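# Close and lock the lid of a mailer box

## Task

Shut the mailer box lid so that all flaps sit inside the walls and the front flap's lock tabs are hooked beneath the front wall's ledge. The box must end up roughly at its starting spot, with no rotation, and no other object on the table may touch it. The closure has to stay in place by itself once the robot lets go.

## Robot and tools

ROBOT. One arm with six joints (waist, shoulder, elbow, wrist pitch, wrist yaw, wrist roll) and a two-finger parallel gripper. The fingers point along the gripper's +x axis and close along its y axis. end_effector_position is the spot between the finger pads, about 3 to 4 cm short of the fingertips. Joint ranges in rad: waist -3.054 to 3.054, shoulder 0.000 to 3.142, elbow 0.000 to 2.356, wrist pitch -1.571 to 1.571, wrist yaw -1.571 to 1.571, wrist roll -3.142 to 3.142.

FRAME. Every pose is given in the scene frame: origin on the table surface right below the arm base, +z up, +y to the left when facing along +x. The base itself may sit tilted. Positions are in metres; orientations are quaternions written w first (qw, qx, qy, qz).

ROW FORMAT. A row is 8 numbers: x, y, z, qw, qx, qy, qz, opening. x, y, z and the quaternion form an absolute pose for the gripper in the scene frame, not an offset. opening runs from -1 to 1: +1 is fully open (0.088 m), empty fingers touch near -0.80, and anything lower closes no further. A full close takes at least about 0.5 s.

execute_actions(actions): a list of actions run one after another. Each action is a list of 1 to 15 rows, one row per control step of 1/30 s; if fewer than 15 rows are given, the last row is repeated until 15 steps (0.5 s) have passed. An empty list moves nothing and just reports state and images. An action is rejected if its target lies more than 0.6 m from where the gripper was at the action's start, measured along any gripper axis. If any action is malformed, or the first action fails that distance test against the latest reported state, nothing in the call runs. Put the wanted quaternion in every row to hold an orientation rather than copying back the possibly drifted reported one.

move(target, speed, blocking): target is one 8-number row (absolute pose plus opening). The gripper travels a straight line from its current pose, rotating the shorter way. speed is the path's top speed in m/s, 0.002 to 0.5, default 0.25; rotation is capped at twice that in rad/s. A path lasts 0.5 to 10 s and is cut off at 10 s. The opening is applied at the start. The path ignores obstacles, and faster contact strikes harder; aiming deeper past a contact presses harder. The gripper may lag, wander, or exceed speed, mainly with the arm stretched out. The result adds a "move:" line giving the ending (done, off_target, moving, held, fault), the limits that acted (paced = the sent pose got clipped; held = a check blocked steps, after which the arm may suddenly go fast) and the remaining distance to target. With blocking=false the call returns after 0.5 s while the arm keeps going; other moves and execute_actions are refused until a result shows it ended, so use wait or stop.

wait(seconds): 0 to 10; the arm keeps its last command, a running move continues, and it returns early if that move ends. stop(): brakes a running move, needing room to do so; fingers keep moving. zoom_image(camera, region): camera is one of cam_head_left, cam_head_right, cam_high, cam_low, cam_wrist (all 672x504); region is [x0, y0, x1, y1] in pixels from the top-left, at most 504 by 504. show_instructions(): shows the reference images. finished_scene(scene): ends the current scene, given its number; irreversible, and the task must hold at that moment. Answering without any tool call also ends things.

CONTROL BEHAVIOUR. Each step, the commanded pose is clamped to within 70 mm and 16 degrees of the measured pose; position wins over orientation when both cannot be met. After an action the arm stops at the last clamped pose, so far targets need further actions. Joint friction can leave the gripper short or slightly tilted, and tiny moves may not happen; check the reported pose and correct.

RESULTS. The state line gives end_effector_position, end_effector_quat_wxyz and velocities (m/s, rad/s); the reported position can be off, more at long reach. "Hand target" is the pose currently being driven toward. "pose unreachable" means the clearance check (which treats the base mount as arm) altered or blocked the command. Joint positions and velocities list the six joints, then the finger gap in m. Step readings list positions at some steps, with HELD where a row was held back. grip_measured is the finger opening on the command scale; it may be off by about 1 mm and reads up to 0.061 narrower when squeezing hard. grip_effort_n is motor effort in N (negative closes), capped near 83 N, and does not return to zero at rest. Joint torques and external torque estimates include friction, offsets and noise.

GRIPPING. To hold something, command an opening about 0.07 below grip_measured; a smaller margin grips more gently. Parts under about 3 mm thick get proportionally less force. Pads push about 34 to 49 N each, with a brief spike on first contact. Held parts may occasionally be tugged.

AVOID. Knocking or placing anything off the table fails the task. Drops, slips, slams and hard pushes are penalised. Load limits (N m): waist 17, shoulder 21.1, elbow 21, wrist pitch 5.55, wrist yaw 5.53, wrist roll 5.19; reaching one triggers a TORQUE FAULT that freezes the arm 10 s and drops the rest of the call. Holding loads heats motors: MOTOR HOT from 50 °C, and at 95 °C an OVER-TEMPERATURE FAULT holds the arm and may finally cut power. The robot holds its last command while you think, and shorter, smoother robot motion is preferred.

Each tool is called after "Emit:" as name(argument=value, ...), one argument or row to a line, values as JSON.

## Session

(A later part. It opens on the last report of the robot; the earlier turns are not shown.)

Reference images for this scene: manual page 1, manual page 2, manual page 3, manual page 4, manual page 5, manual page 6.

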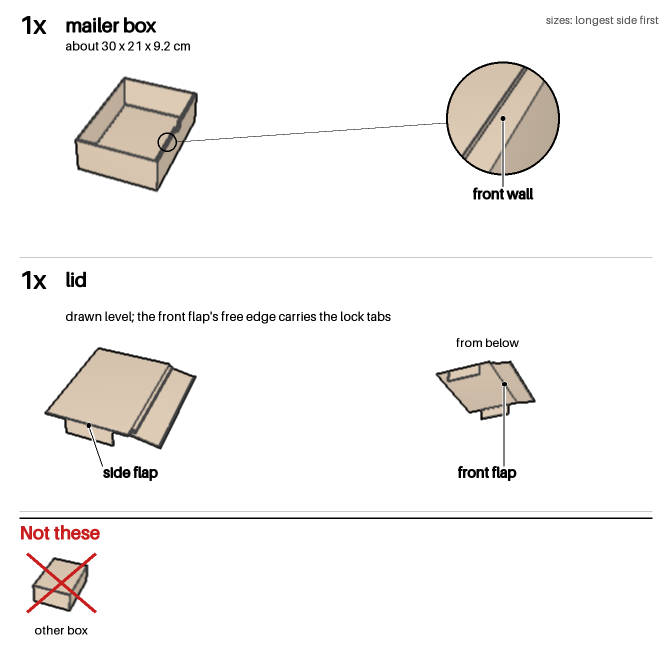

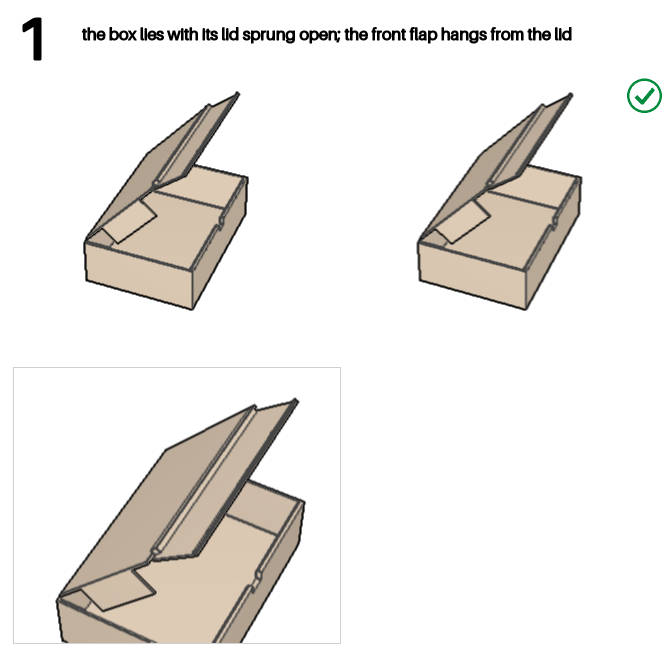

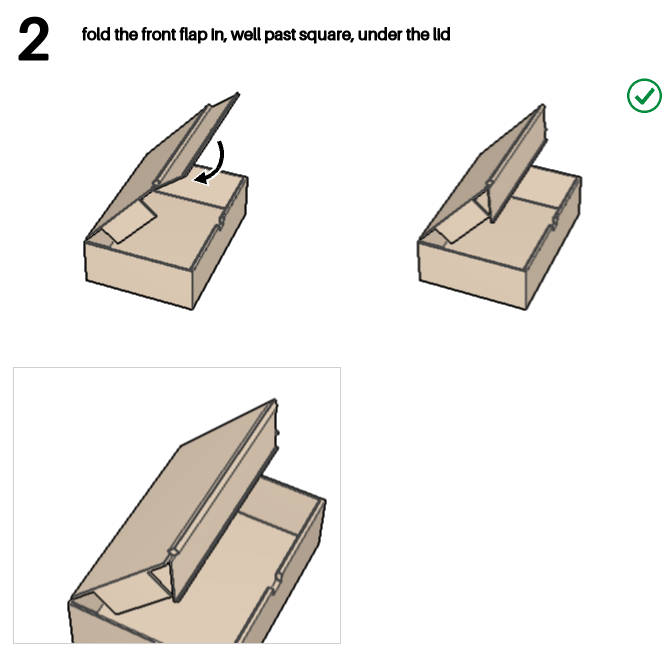

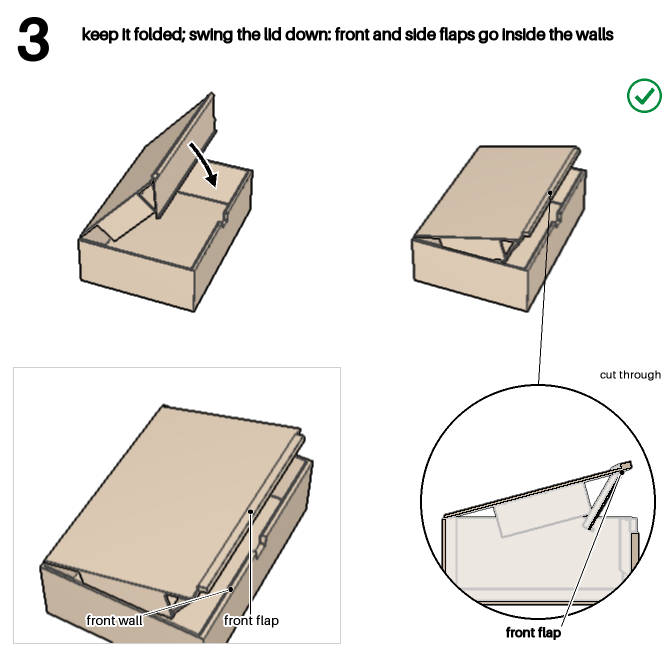

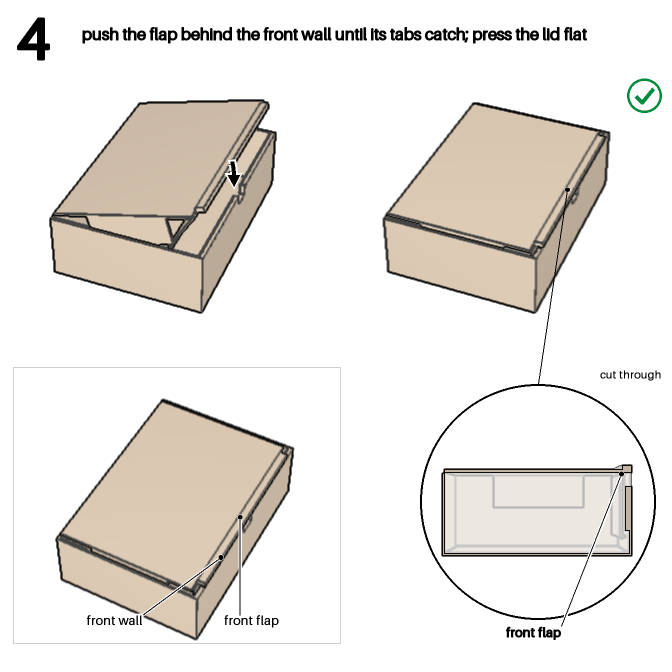

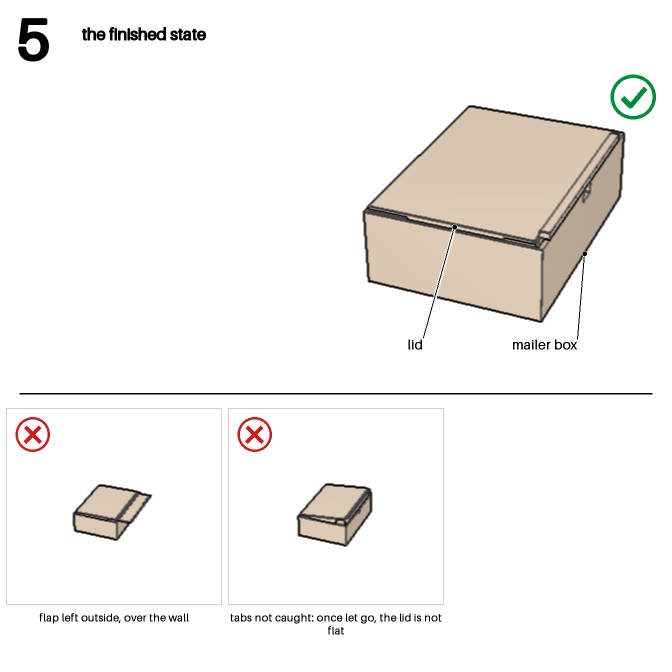

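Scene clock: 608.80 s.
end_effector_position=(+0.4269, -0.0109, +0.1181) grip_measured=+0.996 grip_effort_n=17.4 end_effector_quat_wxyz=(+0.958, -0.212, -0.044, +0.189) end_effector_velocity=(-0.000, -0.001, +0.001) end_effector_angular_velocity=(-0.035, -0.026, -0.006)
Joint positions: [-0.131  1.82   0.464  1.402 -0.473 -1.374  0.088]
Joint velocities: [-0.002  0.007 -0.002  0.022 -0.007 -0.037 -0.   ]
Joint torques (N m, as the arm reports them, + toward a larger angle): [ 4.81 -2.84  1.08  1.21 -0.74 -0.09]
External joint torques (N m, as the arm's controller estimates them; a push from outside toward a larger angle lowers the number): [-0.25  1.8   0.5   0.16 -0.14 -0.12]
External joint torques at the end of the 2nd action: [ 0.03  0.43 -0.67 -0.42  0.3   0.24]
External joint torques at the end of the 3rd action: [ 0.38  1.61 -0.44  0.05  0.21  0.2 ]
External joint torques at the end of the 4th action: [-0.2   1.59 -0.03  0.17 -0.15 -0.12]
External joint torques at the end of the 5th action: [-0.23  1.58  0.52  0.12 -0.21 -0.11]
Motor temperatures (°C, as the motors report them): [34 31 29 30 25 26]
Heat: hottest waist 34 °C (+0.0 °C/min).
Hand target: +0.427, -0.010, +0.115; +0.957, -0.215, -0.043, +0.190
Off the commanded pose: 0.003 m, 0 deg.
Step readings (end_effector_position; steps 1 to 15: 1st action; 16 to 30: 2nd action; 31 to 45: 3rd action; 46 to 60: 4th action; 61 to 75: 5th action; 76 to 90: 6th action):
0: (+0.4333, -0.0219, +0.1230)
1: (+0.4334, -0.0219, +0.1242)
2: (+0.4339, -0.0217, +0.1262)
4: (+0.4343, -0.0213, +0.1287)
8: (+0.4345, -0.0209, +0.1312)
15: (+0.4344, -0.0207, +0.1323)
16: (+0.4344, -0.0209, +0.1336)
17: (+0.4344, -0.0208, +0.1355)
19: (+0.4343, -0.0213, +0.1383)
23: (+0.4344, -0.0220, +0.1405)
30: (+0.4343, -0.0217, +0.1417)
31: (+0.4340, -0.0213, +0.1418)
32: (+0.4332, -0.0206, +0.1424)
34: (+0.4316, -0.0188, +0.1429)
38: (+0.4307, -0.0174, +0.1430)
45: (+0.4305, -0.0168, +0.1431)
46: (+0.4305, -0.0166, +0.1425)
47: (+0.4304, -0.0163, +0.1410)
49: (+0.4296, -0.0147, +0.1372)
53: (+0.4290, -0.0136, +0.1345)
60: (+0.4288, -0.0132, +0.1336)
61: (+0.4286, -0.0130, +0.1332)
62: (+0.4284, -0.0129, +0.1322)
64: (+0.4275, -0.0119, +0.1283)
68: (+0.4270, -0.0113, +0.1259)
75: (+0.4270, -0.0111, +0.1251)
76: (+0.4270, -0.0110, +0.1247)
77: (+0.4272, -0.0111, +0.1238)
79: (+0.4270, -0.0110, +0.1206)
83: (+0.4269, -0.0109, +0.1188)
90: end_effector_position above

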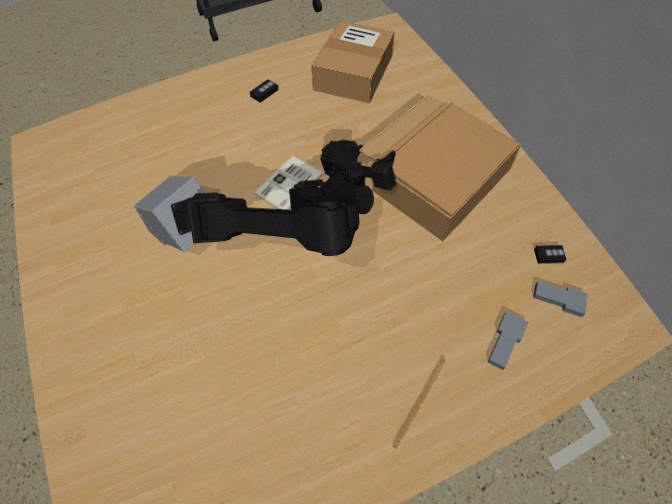

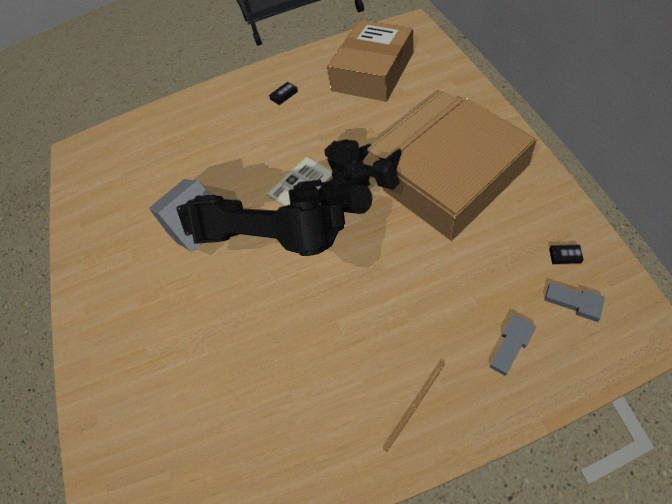

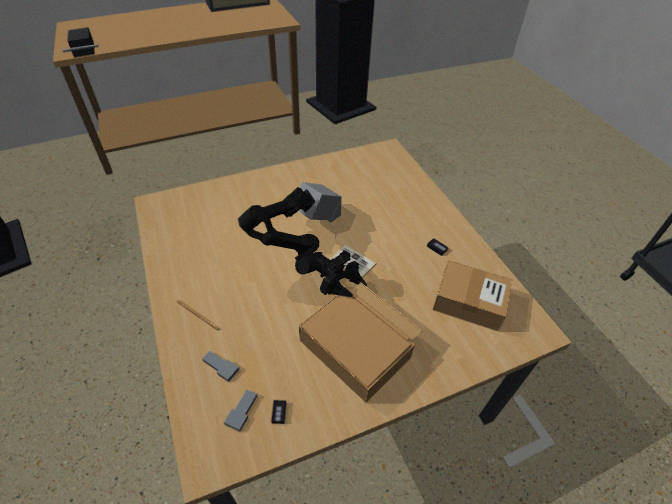

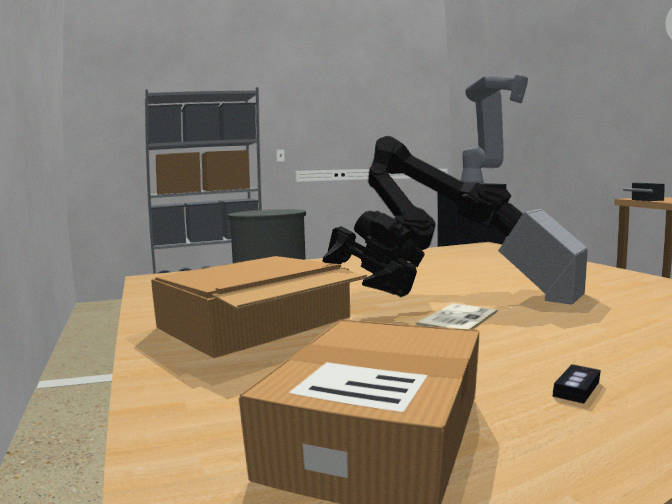

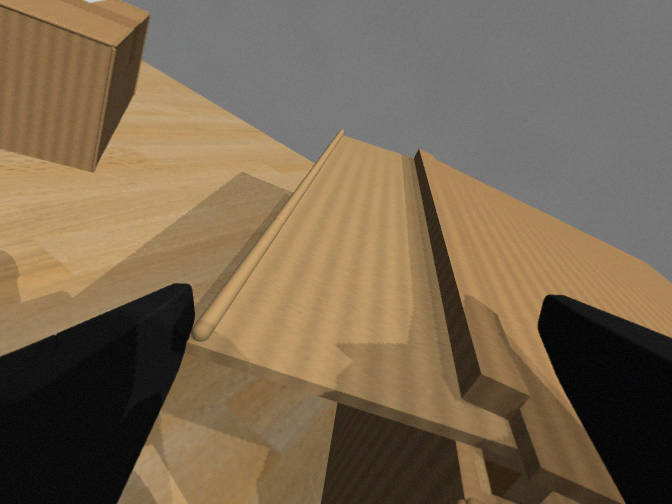

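Emit:
execute_actions(
  actions=[
    [[0.431,-0.008,0.118,0.972,-0.18,-0.027,0.146,1]],
    [[0.432,-0.010,0.117,0.972,-0.18,-0.027,0.146,0.88]],
    [[0.432,-0.011,0.117,0.972,-0.18,-0.027,0.146,0.76]],
  ],
)

Emit:
zoom_image(
  camera="cam_low",
  region=[220,190,430,350],
)

Scene clock: 616.80 s.
end_effector_position=(+0.4318, -0.0094, +0.1223) grip_measured=+0.766 grip_effort_n=-15.6 end_effector_quat_wxyz=(+0.972, -0.182, -0.036, +0.147) end_effector_velocity=(-0.002, +0.004, -0.001) end_effector_angular_velocity=(-0.001, +0.005, +0.022)
Joint positions: [-0.09   1.9    0.465  1.563 -0.388 -1.279  0.077]
Joint velocities: [ 0.002 -0.002 -0.002 -0.022 -0.007 -0.007 -0.001]
Joint torques (N m, as the arm reports them, + toward a larger angle): [ 4.55 -3.48  1.01  0.91 -0.41  0.25]
External joint torques (N m, as the arm's controller estimates them; a push from outside toward a larger angle lowers the number): [-0.82  1.03  0.59 -0.16  0.19  0.22]
External joint torques at the end of the 1st action: [0.07 1.66 0.05 0.12 0.24 0.19]
External joint torques at the end of the 2nd action: [-0.49  1.67  0.61  0.05  0.1   0.23]
Motor temperatures (°C, as the motors report them): [34 31 29 30 26 26]
Heat: hottest waist 34 °C (+0.0 °C/min).
Hand target: +0.432, -0.011, +0.117; +0.972, -0.180, -0.027, +0.146
Off the commanded pose: 0.006 m, 1 deg.
Step readings (end_effector_position; steps 1 to 15: 1st action; 16 to 30: 2nd action; 31 to 45: 3rd action):
0: (+0.4270, -0.0110, +0.1180)
1: (+0.4278, -0.0119, +0.1186)
2: (+0.4291, -0.0125, +0.1194)
4: (+0.4304, -0.0112, +0.1205)
8: (+0.4315, -0.0101, +0.1211)
15: (+0.4320, -0.0101, +0.1213)
16: (+0.4320, -0.0101, +0.1215)
17: (+0.4320, -0.0101, +0.1215)
19: (+0.4320, -0.0101, +0.1215)
23: (+0.4320, -0.0098, +0.1217)
30: (+0.4320, -0.0097, +0.1218)
31: (+0.4319, -0.0097, +0.1219)
32: (+0.4319, -0.0096, +0.1220)
34: (+0.4319, -0.0095, +0.1221)
38: (+0.4319, -0.0094, +0.1222)
45: end_effector_position above

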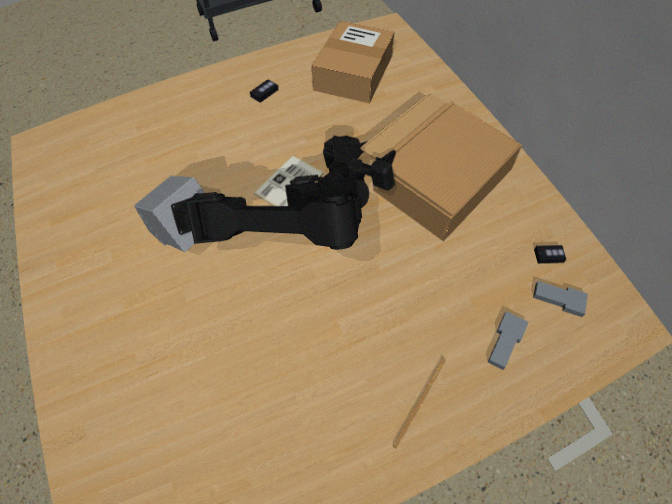

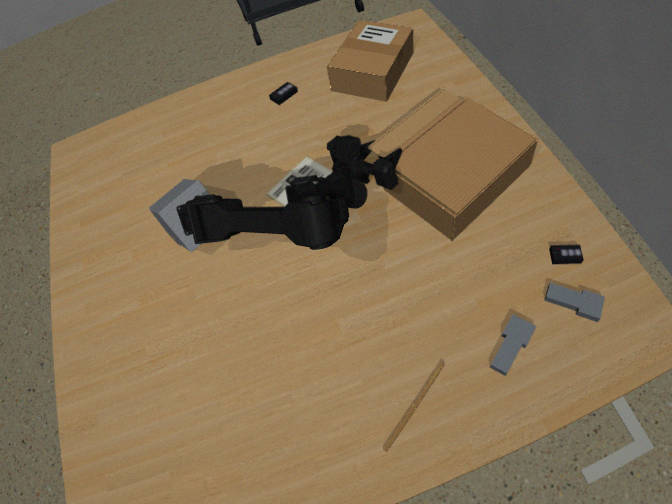

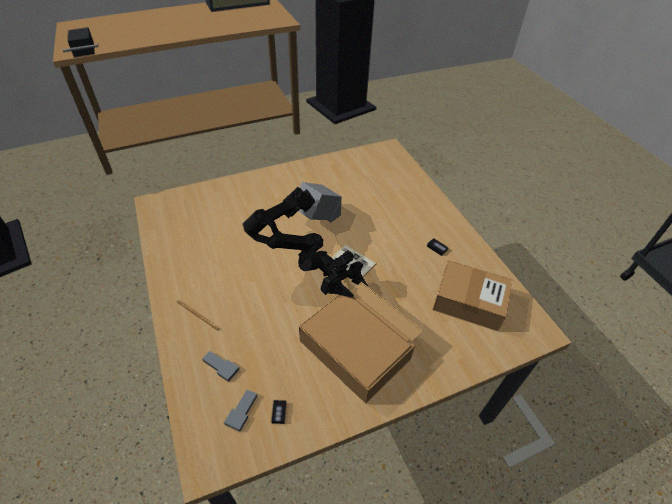

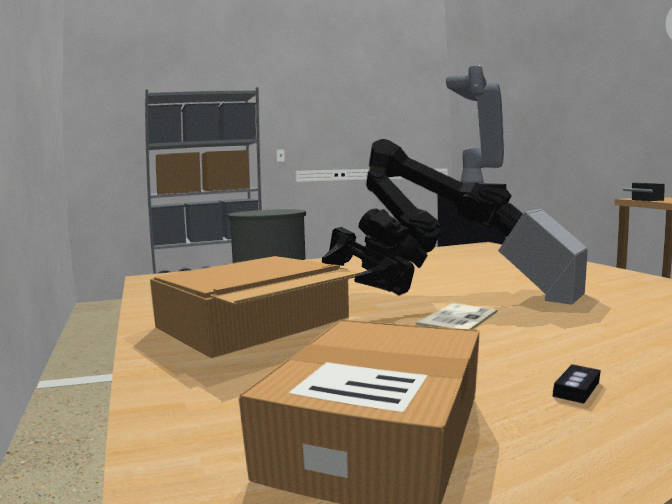

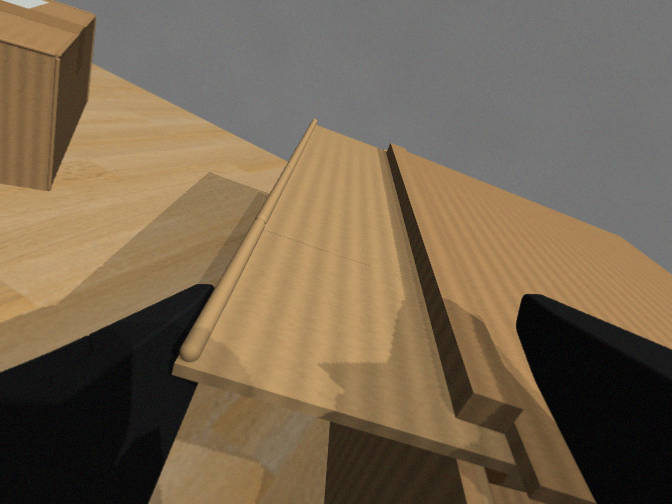

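Region (220, 190, 430, 350) of cam_low's 672x504 image, scaled by 2.400, with more detail than that image has; it fills the top 384 rows of this view, and the rest is white.

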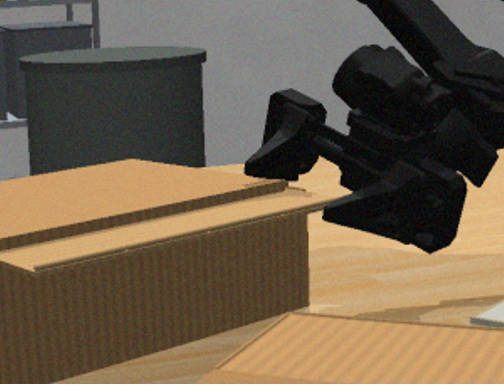

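Emit:
execute_actions(
  actions=[
    [[0.430,-0.006,0.119,0.972,-0.18,-0.027,0.146,1]],
    [[0.430,-0.006,0.124,0.982,-0.117,-0.017,0.147,1]],
    [[0.430,-0.006,0.124,0.982,-0.117,-0.017,0.147,1]],
  ],
)

Emit:
zoom_image(
  camera="cam_low",
  region=[180,170,430,370],
)

Scene clock: 637.63 s.
end_effector_position=(+0.4315, -0.0052, +0.1266) grip_measured=+0.996 grip_effort_n=17.0 end_effector_quat_wxyz=(+0.981, -0.120, -0.024, +0.148) end_effector_velocity=(-0.001, +0.001, -0.001) end_effector_angular_velocity=(-0.005, -0.001, +0.008)
Joint positions: [-0.065  1.9    0.459  1.568 -0.36  -1.155  0.088]
Joint velocities: [-0.002 -0.002 -0.002 -0.007 -0.007 -0.007 -0.   ]
Joint torques (N m, as the arm reports them, + toward a larger angle): [ 5.29 -3.95 -0.01  1.09 -0.25  0.3 ]
External joint torques (N m, as the arm's controller estimates them; a push from outside toward a larger angle lowers the number): [-0.04  0.62 -0.57 -0.03  0.34  0.28]
External joint torques at the end of the 1st action: [ 0.13  1.52 -0.15  0.23  0.26  0.06]
External joint torques at the end of the 2nd action: [-0.07  0.72 -0.58 -0.02  0.33  0.27]
Motor temperatures (°C, as the motors report them): [34 31 28 30 25 26]
Heat: hottest waist 34 °C (+0.0 °C/min).
Hand target: +0.430, -0.006, +0.124; +0.982, -0.117, -0.017, +0.147
Off the commanded pose: 0.003 m, 1 deg.
joint sent to its limit — the command would take joint 4 (wrist pitch) past its upper limit, so that joint was sent only as far as its limit.
Step readings (end_effector_position; steps 1 to 15: 1st action; 16 to 30: 2nd action; 31 to 45: 3rd action):
0: (+0.4318, -0.0093, +0.1223)
1: (+0.4318, -0.0093, +0.1224)
2: (+0.4320, -0.0093, +0.1223)
4: (+0.4320, -0.0092, +0.1221)
8: (+0.4316, -0.0083, +0.1224)
15: (+0.4315, -0.0078, +0.1225)
16: (+0.4313, -0.0076, +0.1225)
17: (+0.4313, -0.0071, +0.1234)
19: (+0.4315, -0.0063, +0.1246)
23: (+0.4315, -0.0053, +0.1259)
30: (+0.4315, -0.0052, +0.1265)
31: (+0.4316, -0.0053, +0.1266)
32: (+0.4315, -0.0052, +0.1265)
34: (+0.4315, -0.0053, +0.1265)
38: (+0.4315, -0.0052, +0.1266)
45: end_effector_position above

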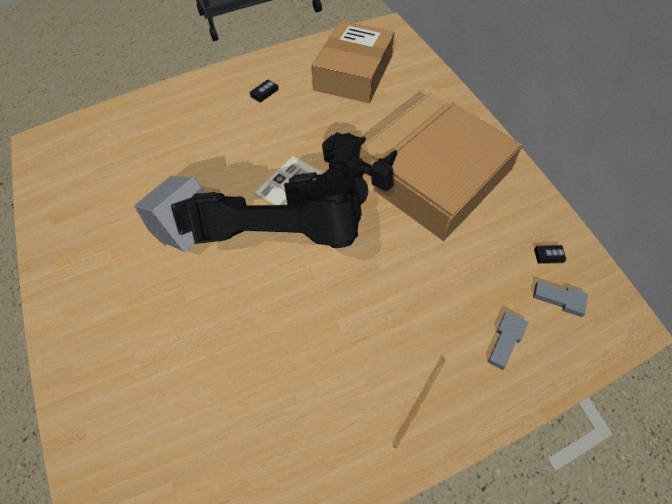

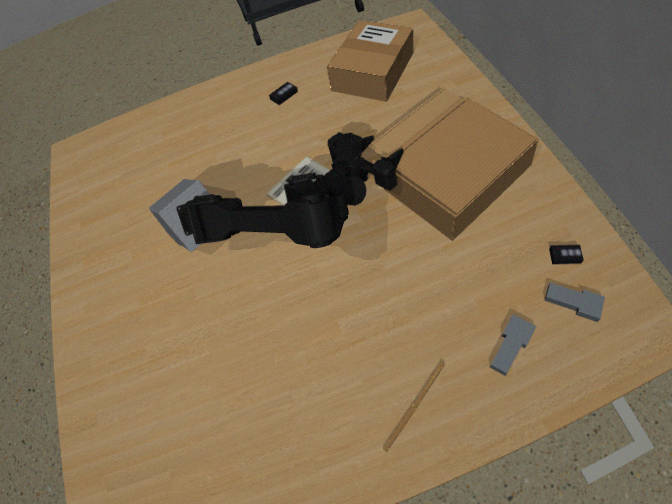

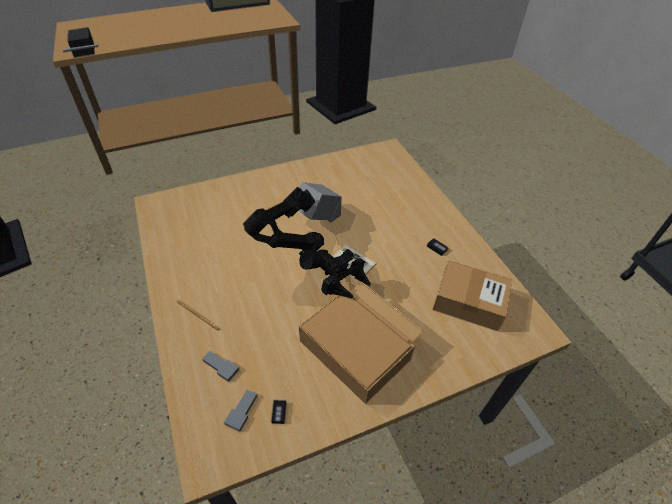

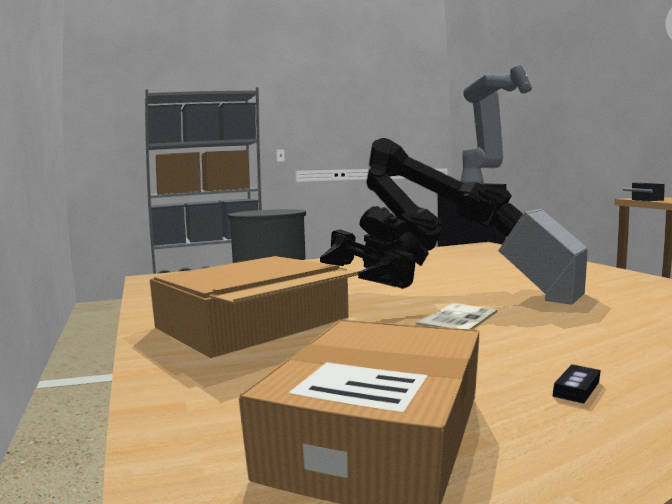

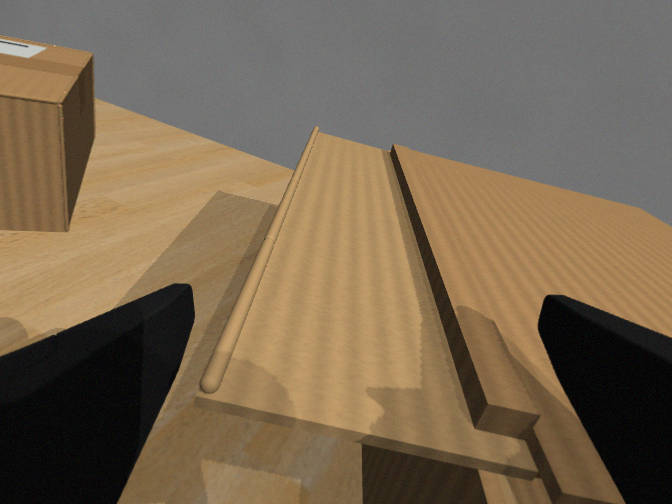

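Region (180, 170, 430, 370) of cam_low's 672x504 image, scaled by 2.016, with more detail than that image has; it fills the top 403 rows of this view, and the rest is white.

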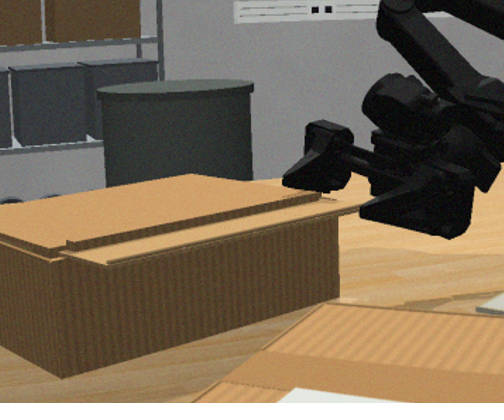

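Emit:
execute_actions(
  actions=[
    [[0.431,-0.009,0.124,0.982,-0.117,-0.017,0.147,0.85]],
    [[0.432,-0.012,0.124,0.982,-0.117,-0.017,0.147,0.7]],
    [[0.432,-0.012,0.124,0.982,-0.117,-0.017,0.147,0.7]],
  ],
)

Emit:
zoom_image(
  camera="cam_low",
  region=[180,170,430,370],
)

Scene clock: 647.70 s.
end_effector_position=(+0.4319, -0.0075, +0.1283) grip_measured=+0.703 grip_effort_n=-16.5 end_effector_quat_wxyz=(+0.981, -0.118, -0.025, +0.151) end_effector_velocity=(-0.001, -0.000, +0.003) end_effector_angular_velocity=(+0.010, -0.017, +0.007)
Joint positions: [-0.069  1.879  0.459  1.542 -0.369 -1.152  0.073]
Joint velocities: [-0.002 -0.002 -0.002  0.007 -0.022  0.007 -0.   ]
Joint torques (N m, as the arm reports them, + toward a larger angle): [ 4.29 -4.34  0.81  0.87 -0.41  0.26]
External joint torques (N m, as the arm's controller estimates them; a push from outside toward a larger angle lowers the number): [-1.04  0.21  0.2  -0.24  0.19  0.24]
External joint torques at the end of the 1st action: [-0.37  0.52 -0.19 -0.42  0.07  0.23]
External joint torques at the end of the 2nd action: [-1.    0.08  0.18 -0.24  0.18  0.22]
Motor temperatures (°C, as the motors report them): [34 31 28 30 25 26]
Heat: hottest waist 34 °C (+0.0 °C/min).
Hand target: +0.432, -0.012, +0.124; +0.982, -0.117, -0.017, +0.147
Off the commanded pose: 0.006 m, 1 deg.
Step readings (end_effector_position; steps 1 to 15: 1st action; 16 to 30: 2nd action; 31 to 45: 3rd action):
0: (+0.4315, -0.0052, +0.1266)
1: (+0.4316, -0.0056, +0.1270)
2: (+0.4318, -0.0061, +0.1273)
4: (+0.4319, -0.0068, +0.1275)
8: (+0.4321, -0.0076, +0.1275)
15: (+0.4322, -0.0078, +0.1275)
16: (+0.4322, -0.0081, +0.1275)
17: (+0.4322, -0.0084, +0.1276)
19: (+0.4321, -0.0082, +0.1279)
23: (+0.4320, -0.0076, +0.1281)
30: (+0.4319, -0.0075, +0.1282)
31: (+0.4319, -0.0074, +0.1282)
32: (+0.4319, -0.0074, +0.1282)
34: (+0.4319, -0.0074, +0.1282)
38: (+0.4319, -0.0074, +0.1282)
45: end_effector_position above

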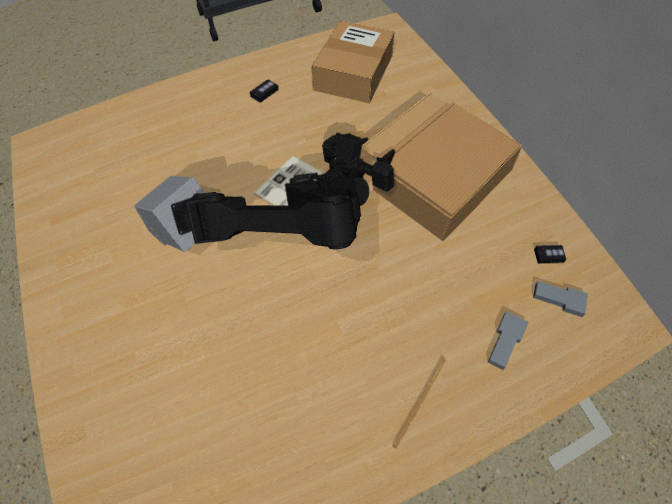

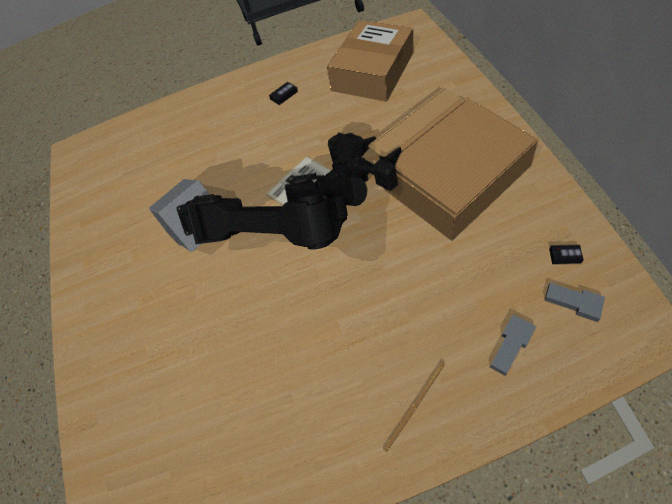

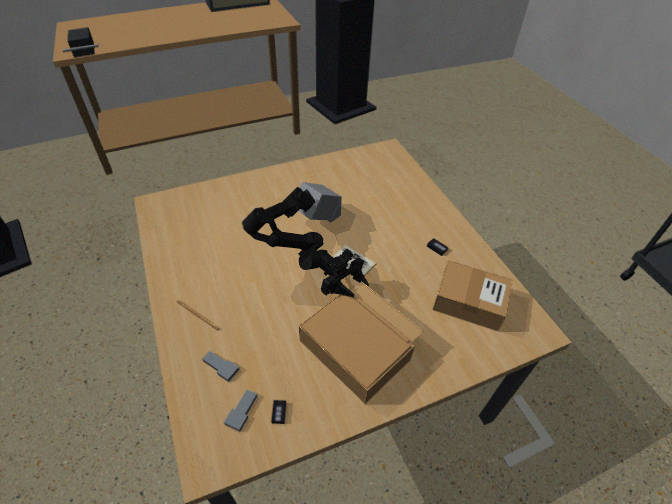

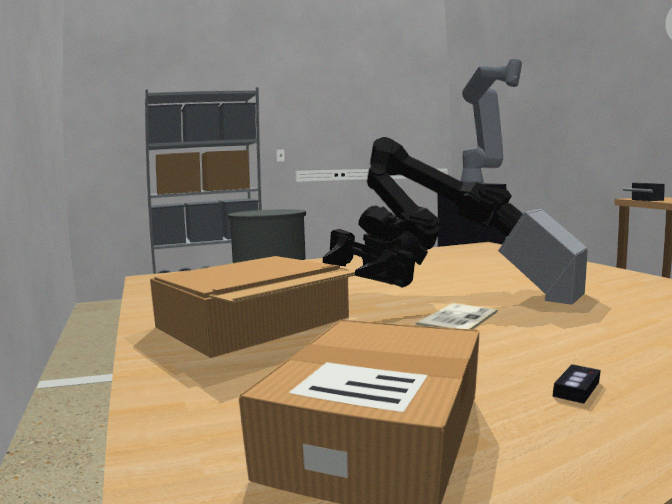

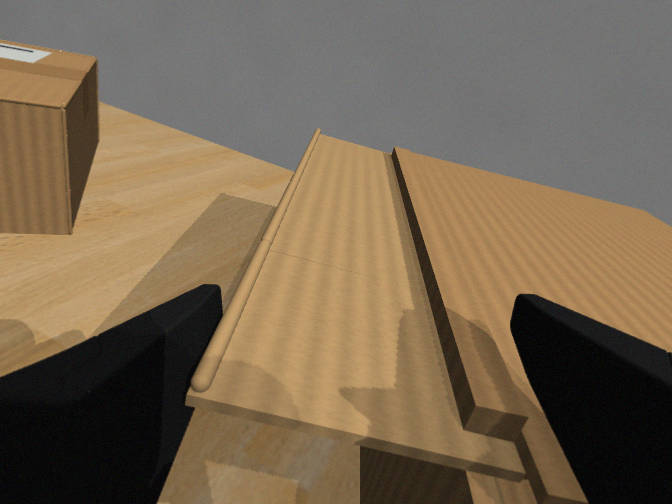

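Region (180, 170, 430, 370) of cam_low's 672x504 image, scaled by 2.016, with more detail than that image has; it fills the top 403 rows of this view, and the rest is white.

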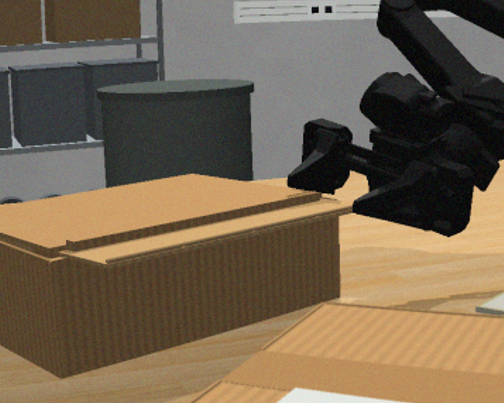

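Emit:
move(
  target=[0.433,-0.014,0.147,0.965,-0.214,-0.032,0.144,0.7],
  speed=0.04,
)

Emit:
move(
  target=[0.437,-0.025,0.166,0.929,-0.338,-0.051,0.139,0.68],
  speed=0.06,
)

Emit:
zoom_image(
  camera="cam_low",
  region=[180,170,430,370],
)

Scene clock: 665.00 s.
end_effector_position=(+0.4333, -0.0116, +0.1470) grip_measured=+0.702 grip_effort_n=-11.4 end_effector_quat_wxyz=(+0.966, -0.210, -0.035, +0.147) end_effector_velocity=(+0.000, -0.003, -0.003) end_effector_angular_velocity=(-0.027, +0.013, -0.013)
Joint positions: [-0.02   1.784  0.443  1.46  -0.312 -1.347  0.073]
Joint velocities: [-0.002 -0.007 -0.002 -0.007  0.022 -0.022 -0.   ]
Joint torques (N m, as the arm reports them, + toward a larger angle): [ 5.23 -4.49  0.79  0.97 -0.36 -0.13]
External joint torques (N m, as the arm's controller estimates them; a push from outside toward a larger angle lowers the number): [ 0.12 -0.14 -0.3  -0.12  0.22 -0.16]
Motor temperatures (°C, as the motors report them): [34 32 28 30 25 26]
Heat: hottest waist 34 °C (+0.0 °C/min).
Hand target: +0.433, -0.014, +0.147; +0.966, -0.214, -0.032, +0.144
Off the commanded pose: 0.002 m, 1 deg.
move: done

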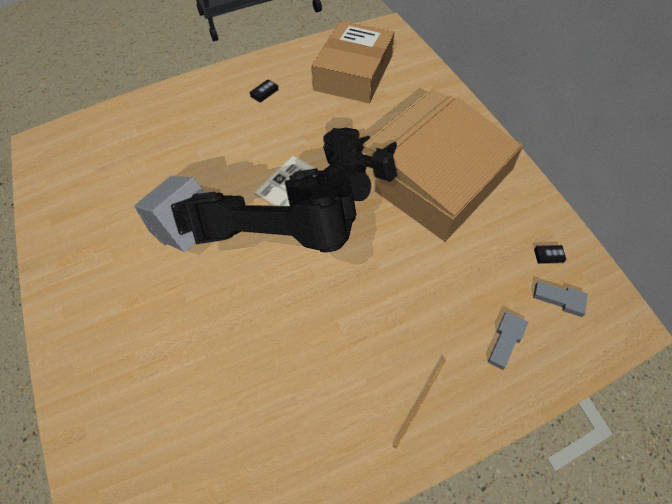

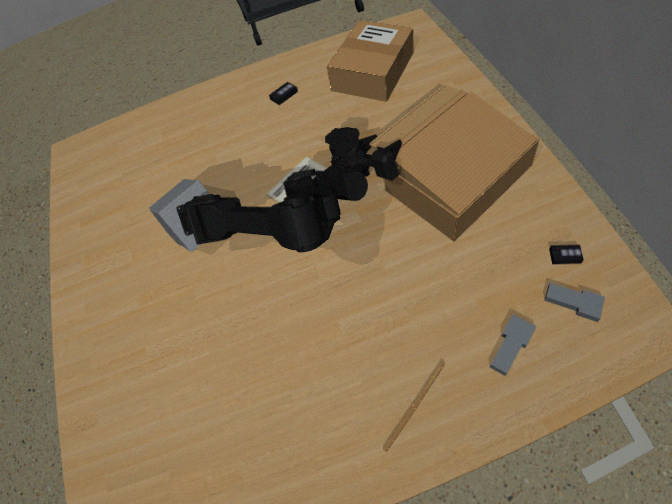

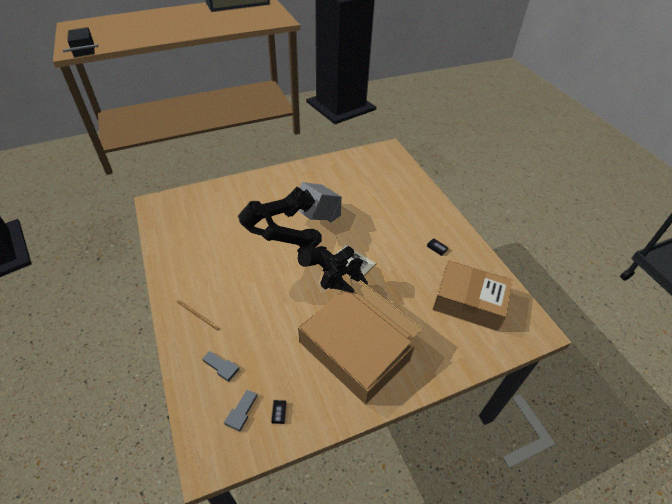

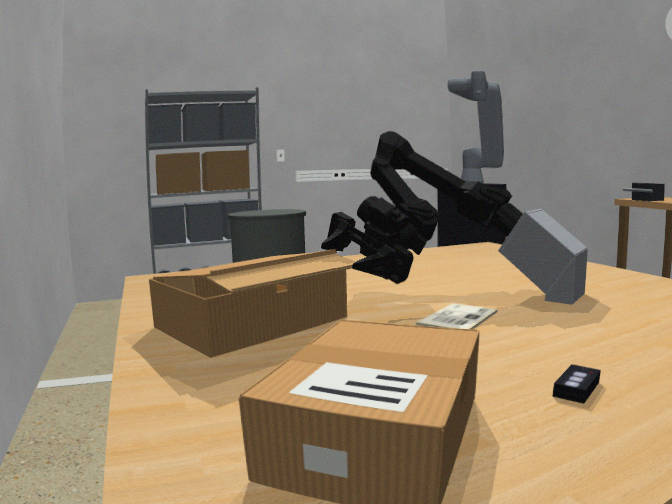

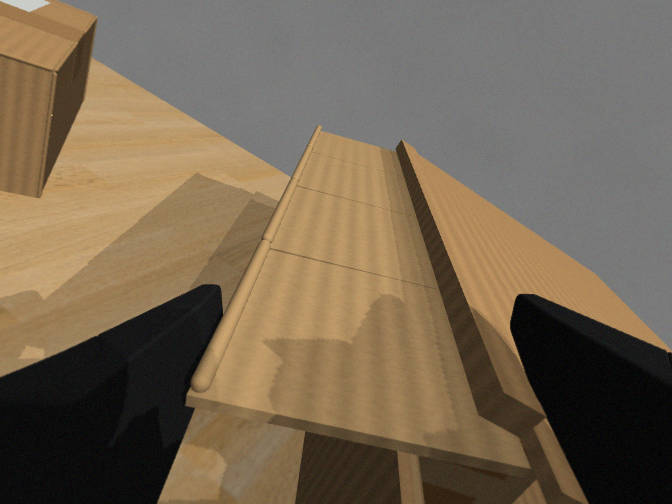

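Scene clock: 667.50 s.
end_effector_position=(+0.4360, -0.0222, +0.1653) grip_measured=+0.683 grip_effort_n=-11.9 end_effector_quat_wxyz=(+0.930, -0.334, -0.053, +0.143) end_effector_velocity=(-0.002, -0.001, -0.002) end_effector_angular_velocity=(-0.023, +0.005, -0.000)
Joint positions: [ 0.01   1.664  0.443  1.335 -0.281 -1.613  0.072]
Joint velocities: [-0.002 -0.007 -0.007 -0.007  0.007 -0.022 -0.   ]
Joint torques (N m, as the arm reports them, + toward a larger angle): [ 5.09 -4.33  2.24  0.91 -0.35 -0.09]
External joint torques (N m, as the arm's controller estimates them; a push from outside toward a larger angle lowers the number): [ 0.14 -0.11  0.67 -0.17  0.25 -0.13]
Motor temperatures (°C, as the motors report them): [34 32 28 30 25 26]
Heat: hottest waist 34 °C (+0.0 °C/min).
Hand target: +0.437, -0.025, +0.166; +0.929, -0.338, -0.051, +0.139
Off the commanded pose: 0.003 m, 1 deg.
move: done

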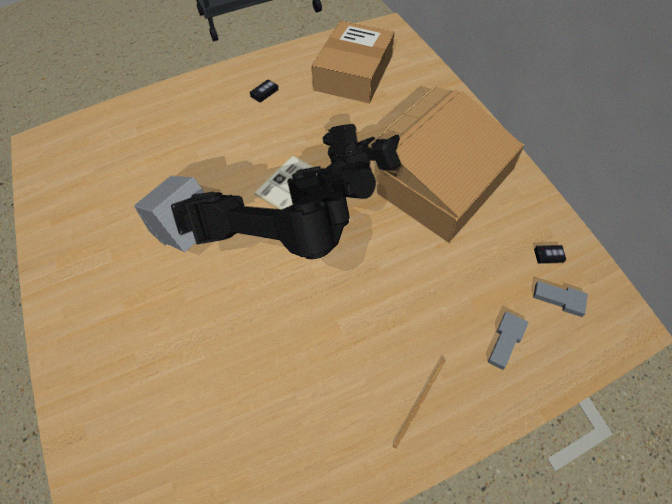

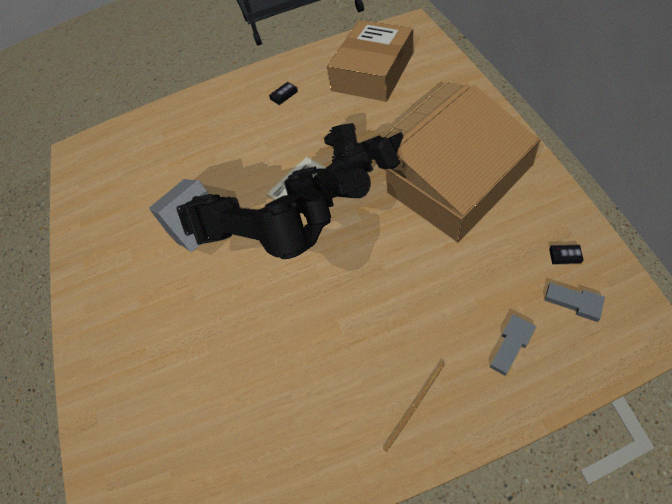

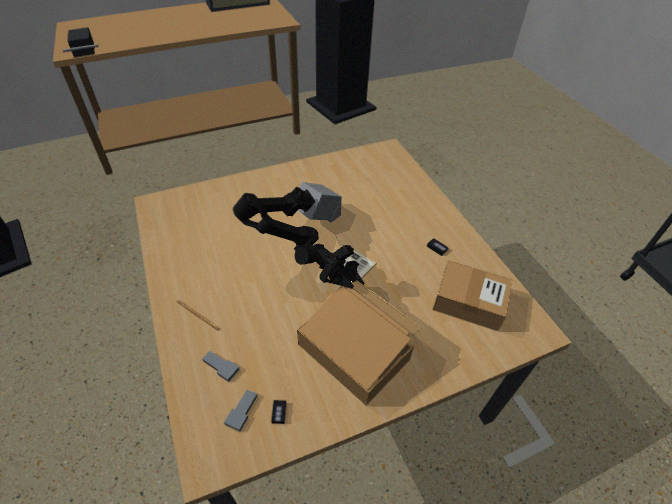

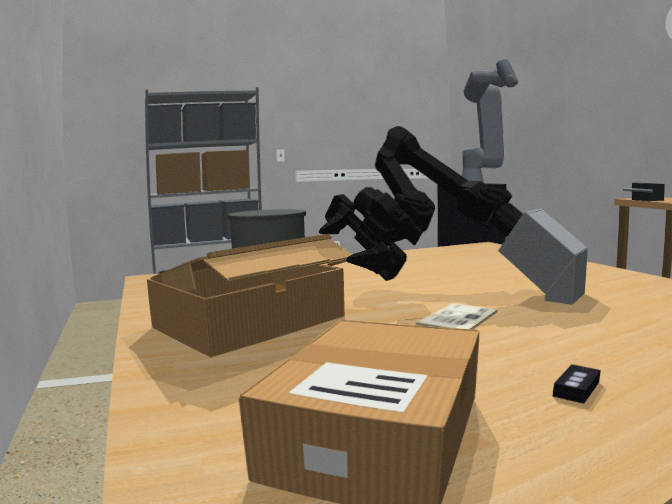

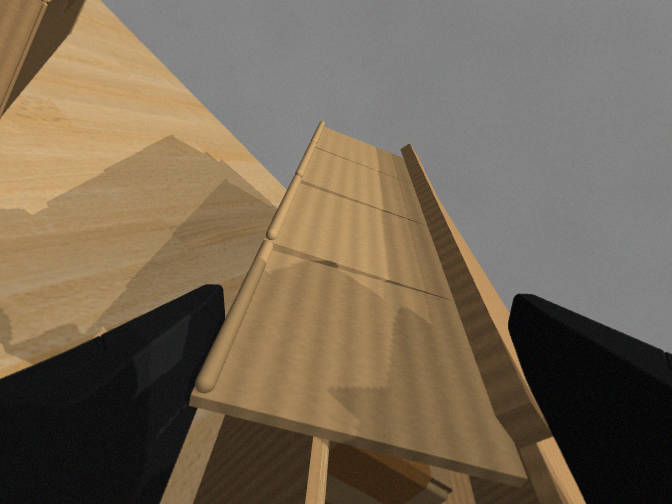

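Region (180, 170, 430, 370) of cam_low's 672x504 image, scaled by 2.016, with more detail than that image has; it fills the top 403 rows of this view, and the rest is white.

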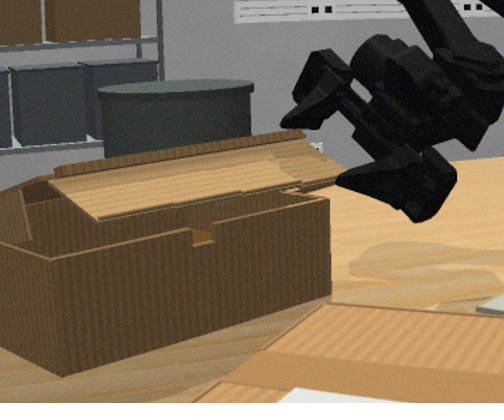

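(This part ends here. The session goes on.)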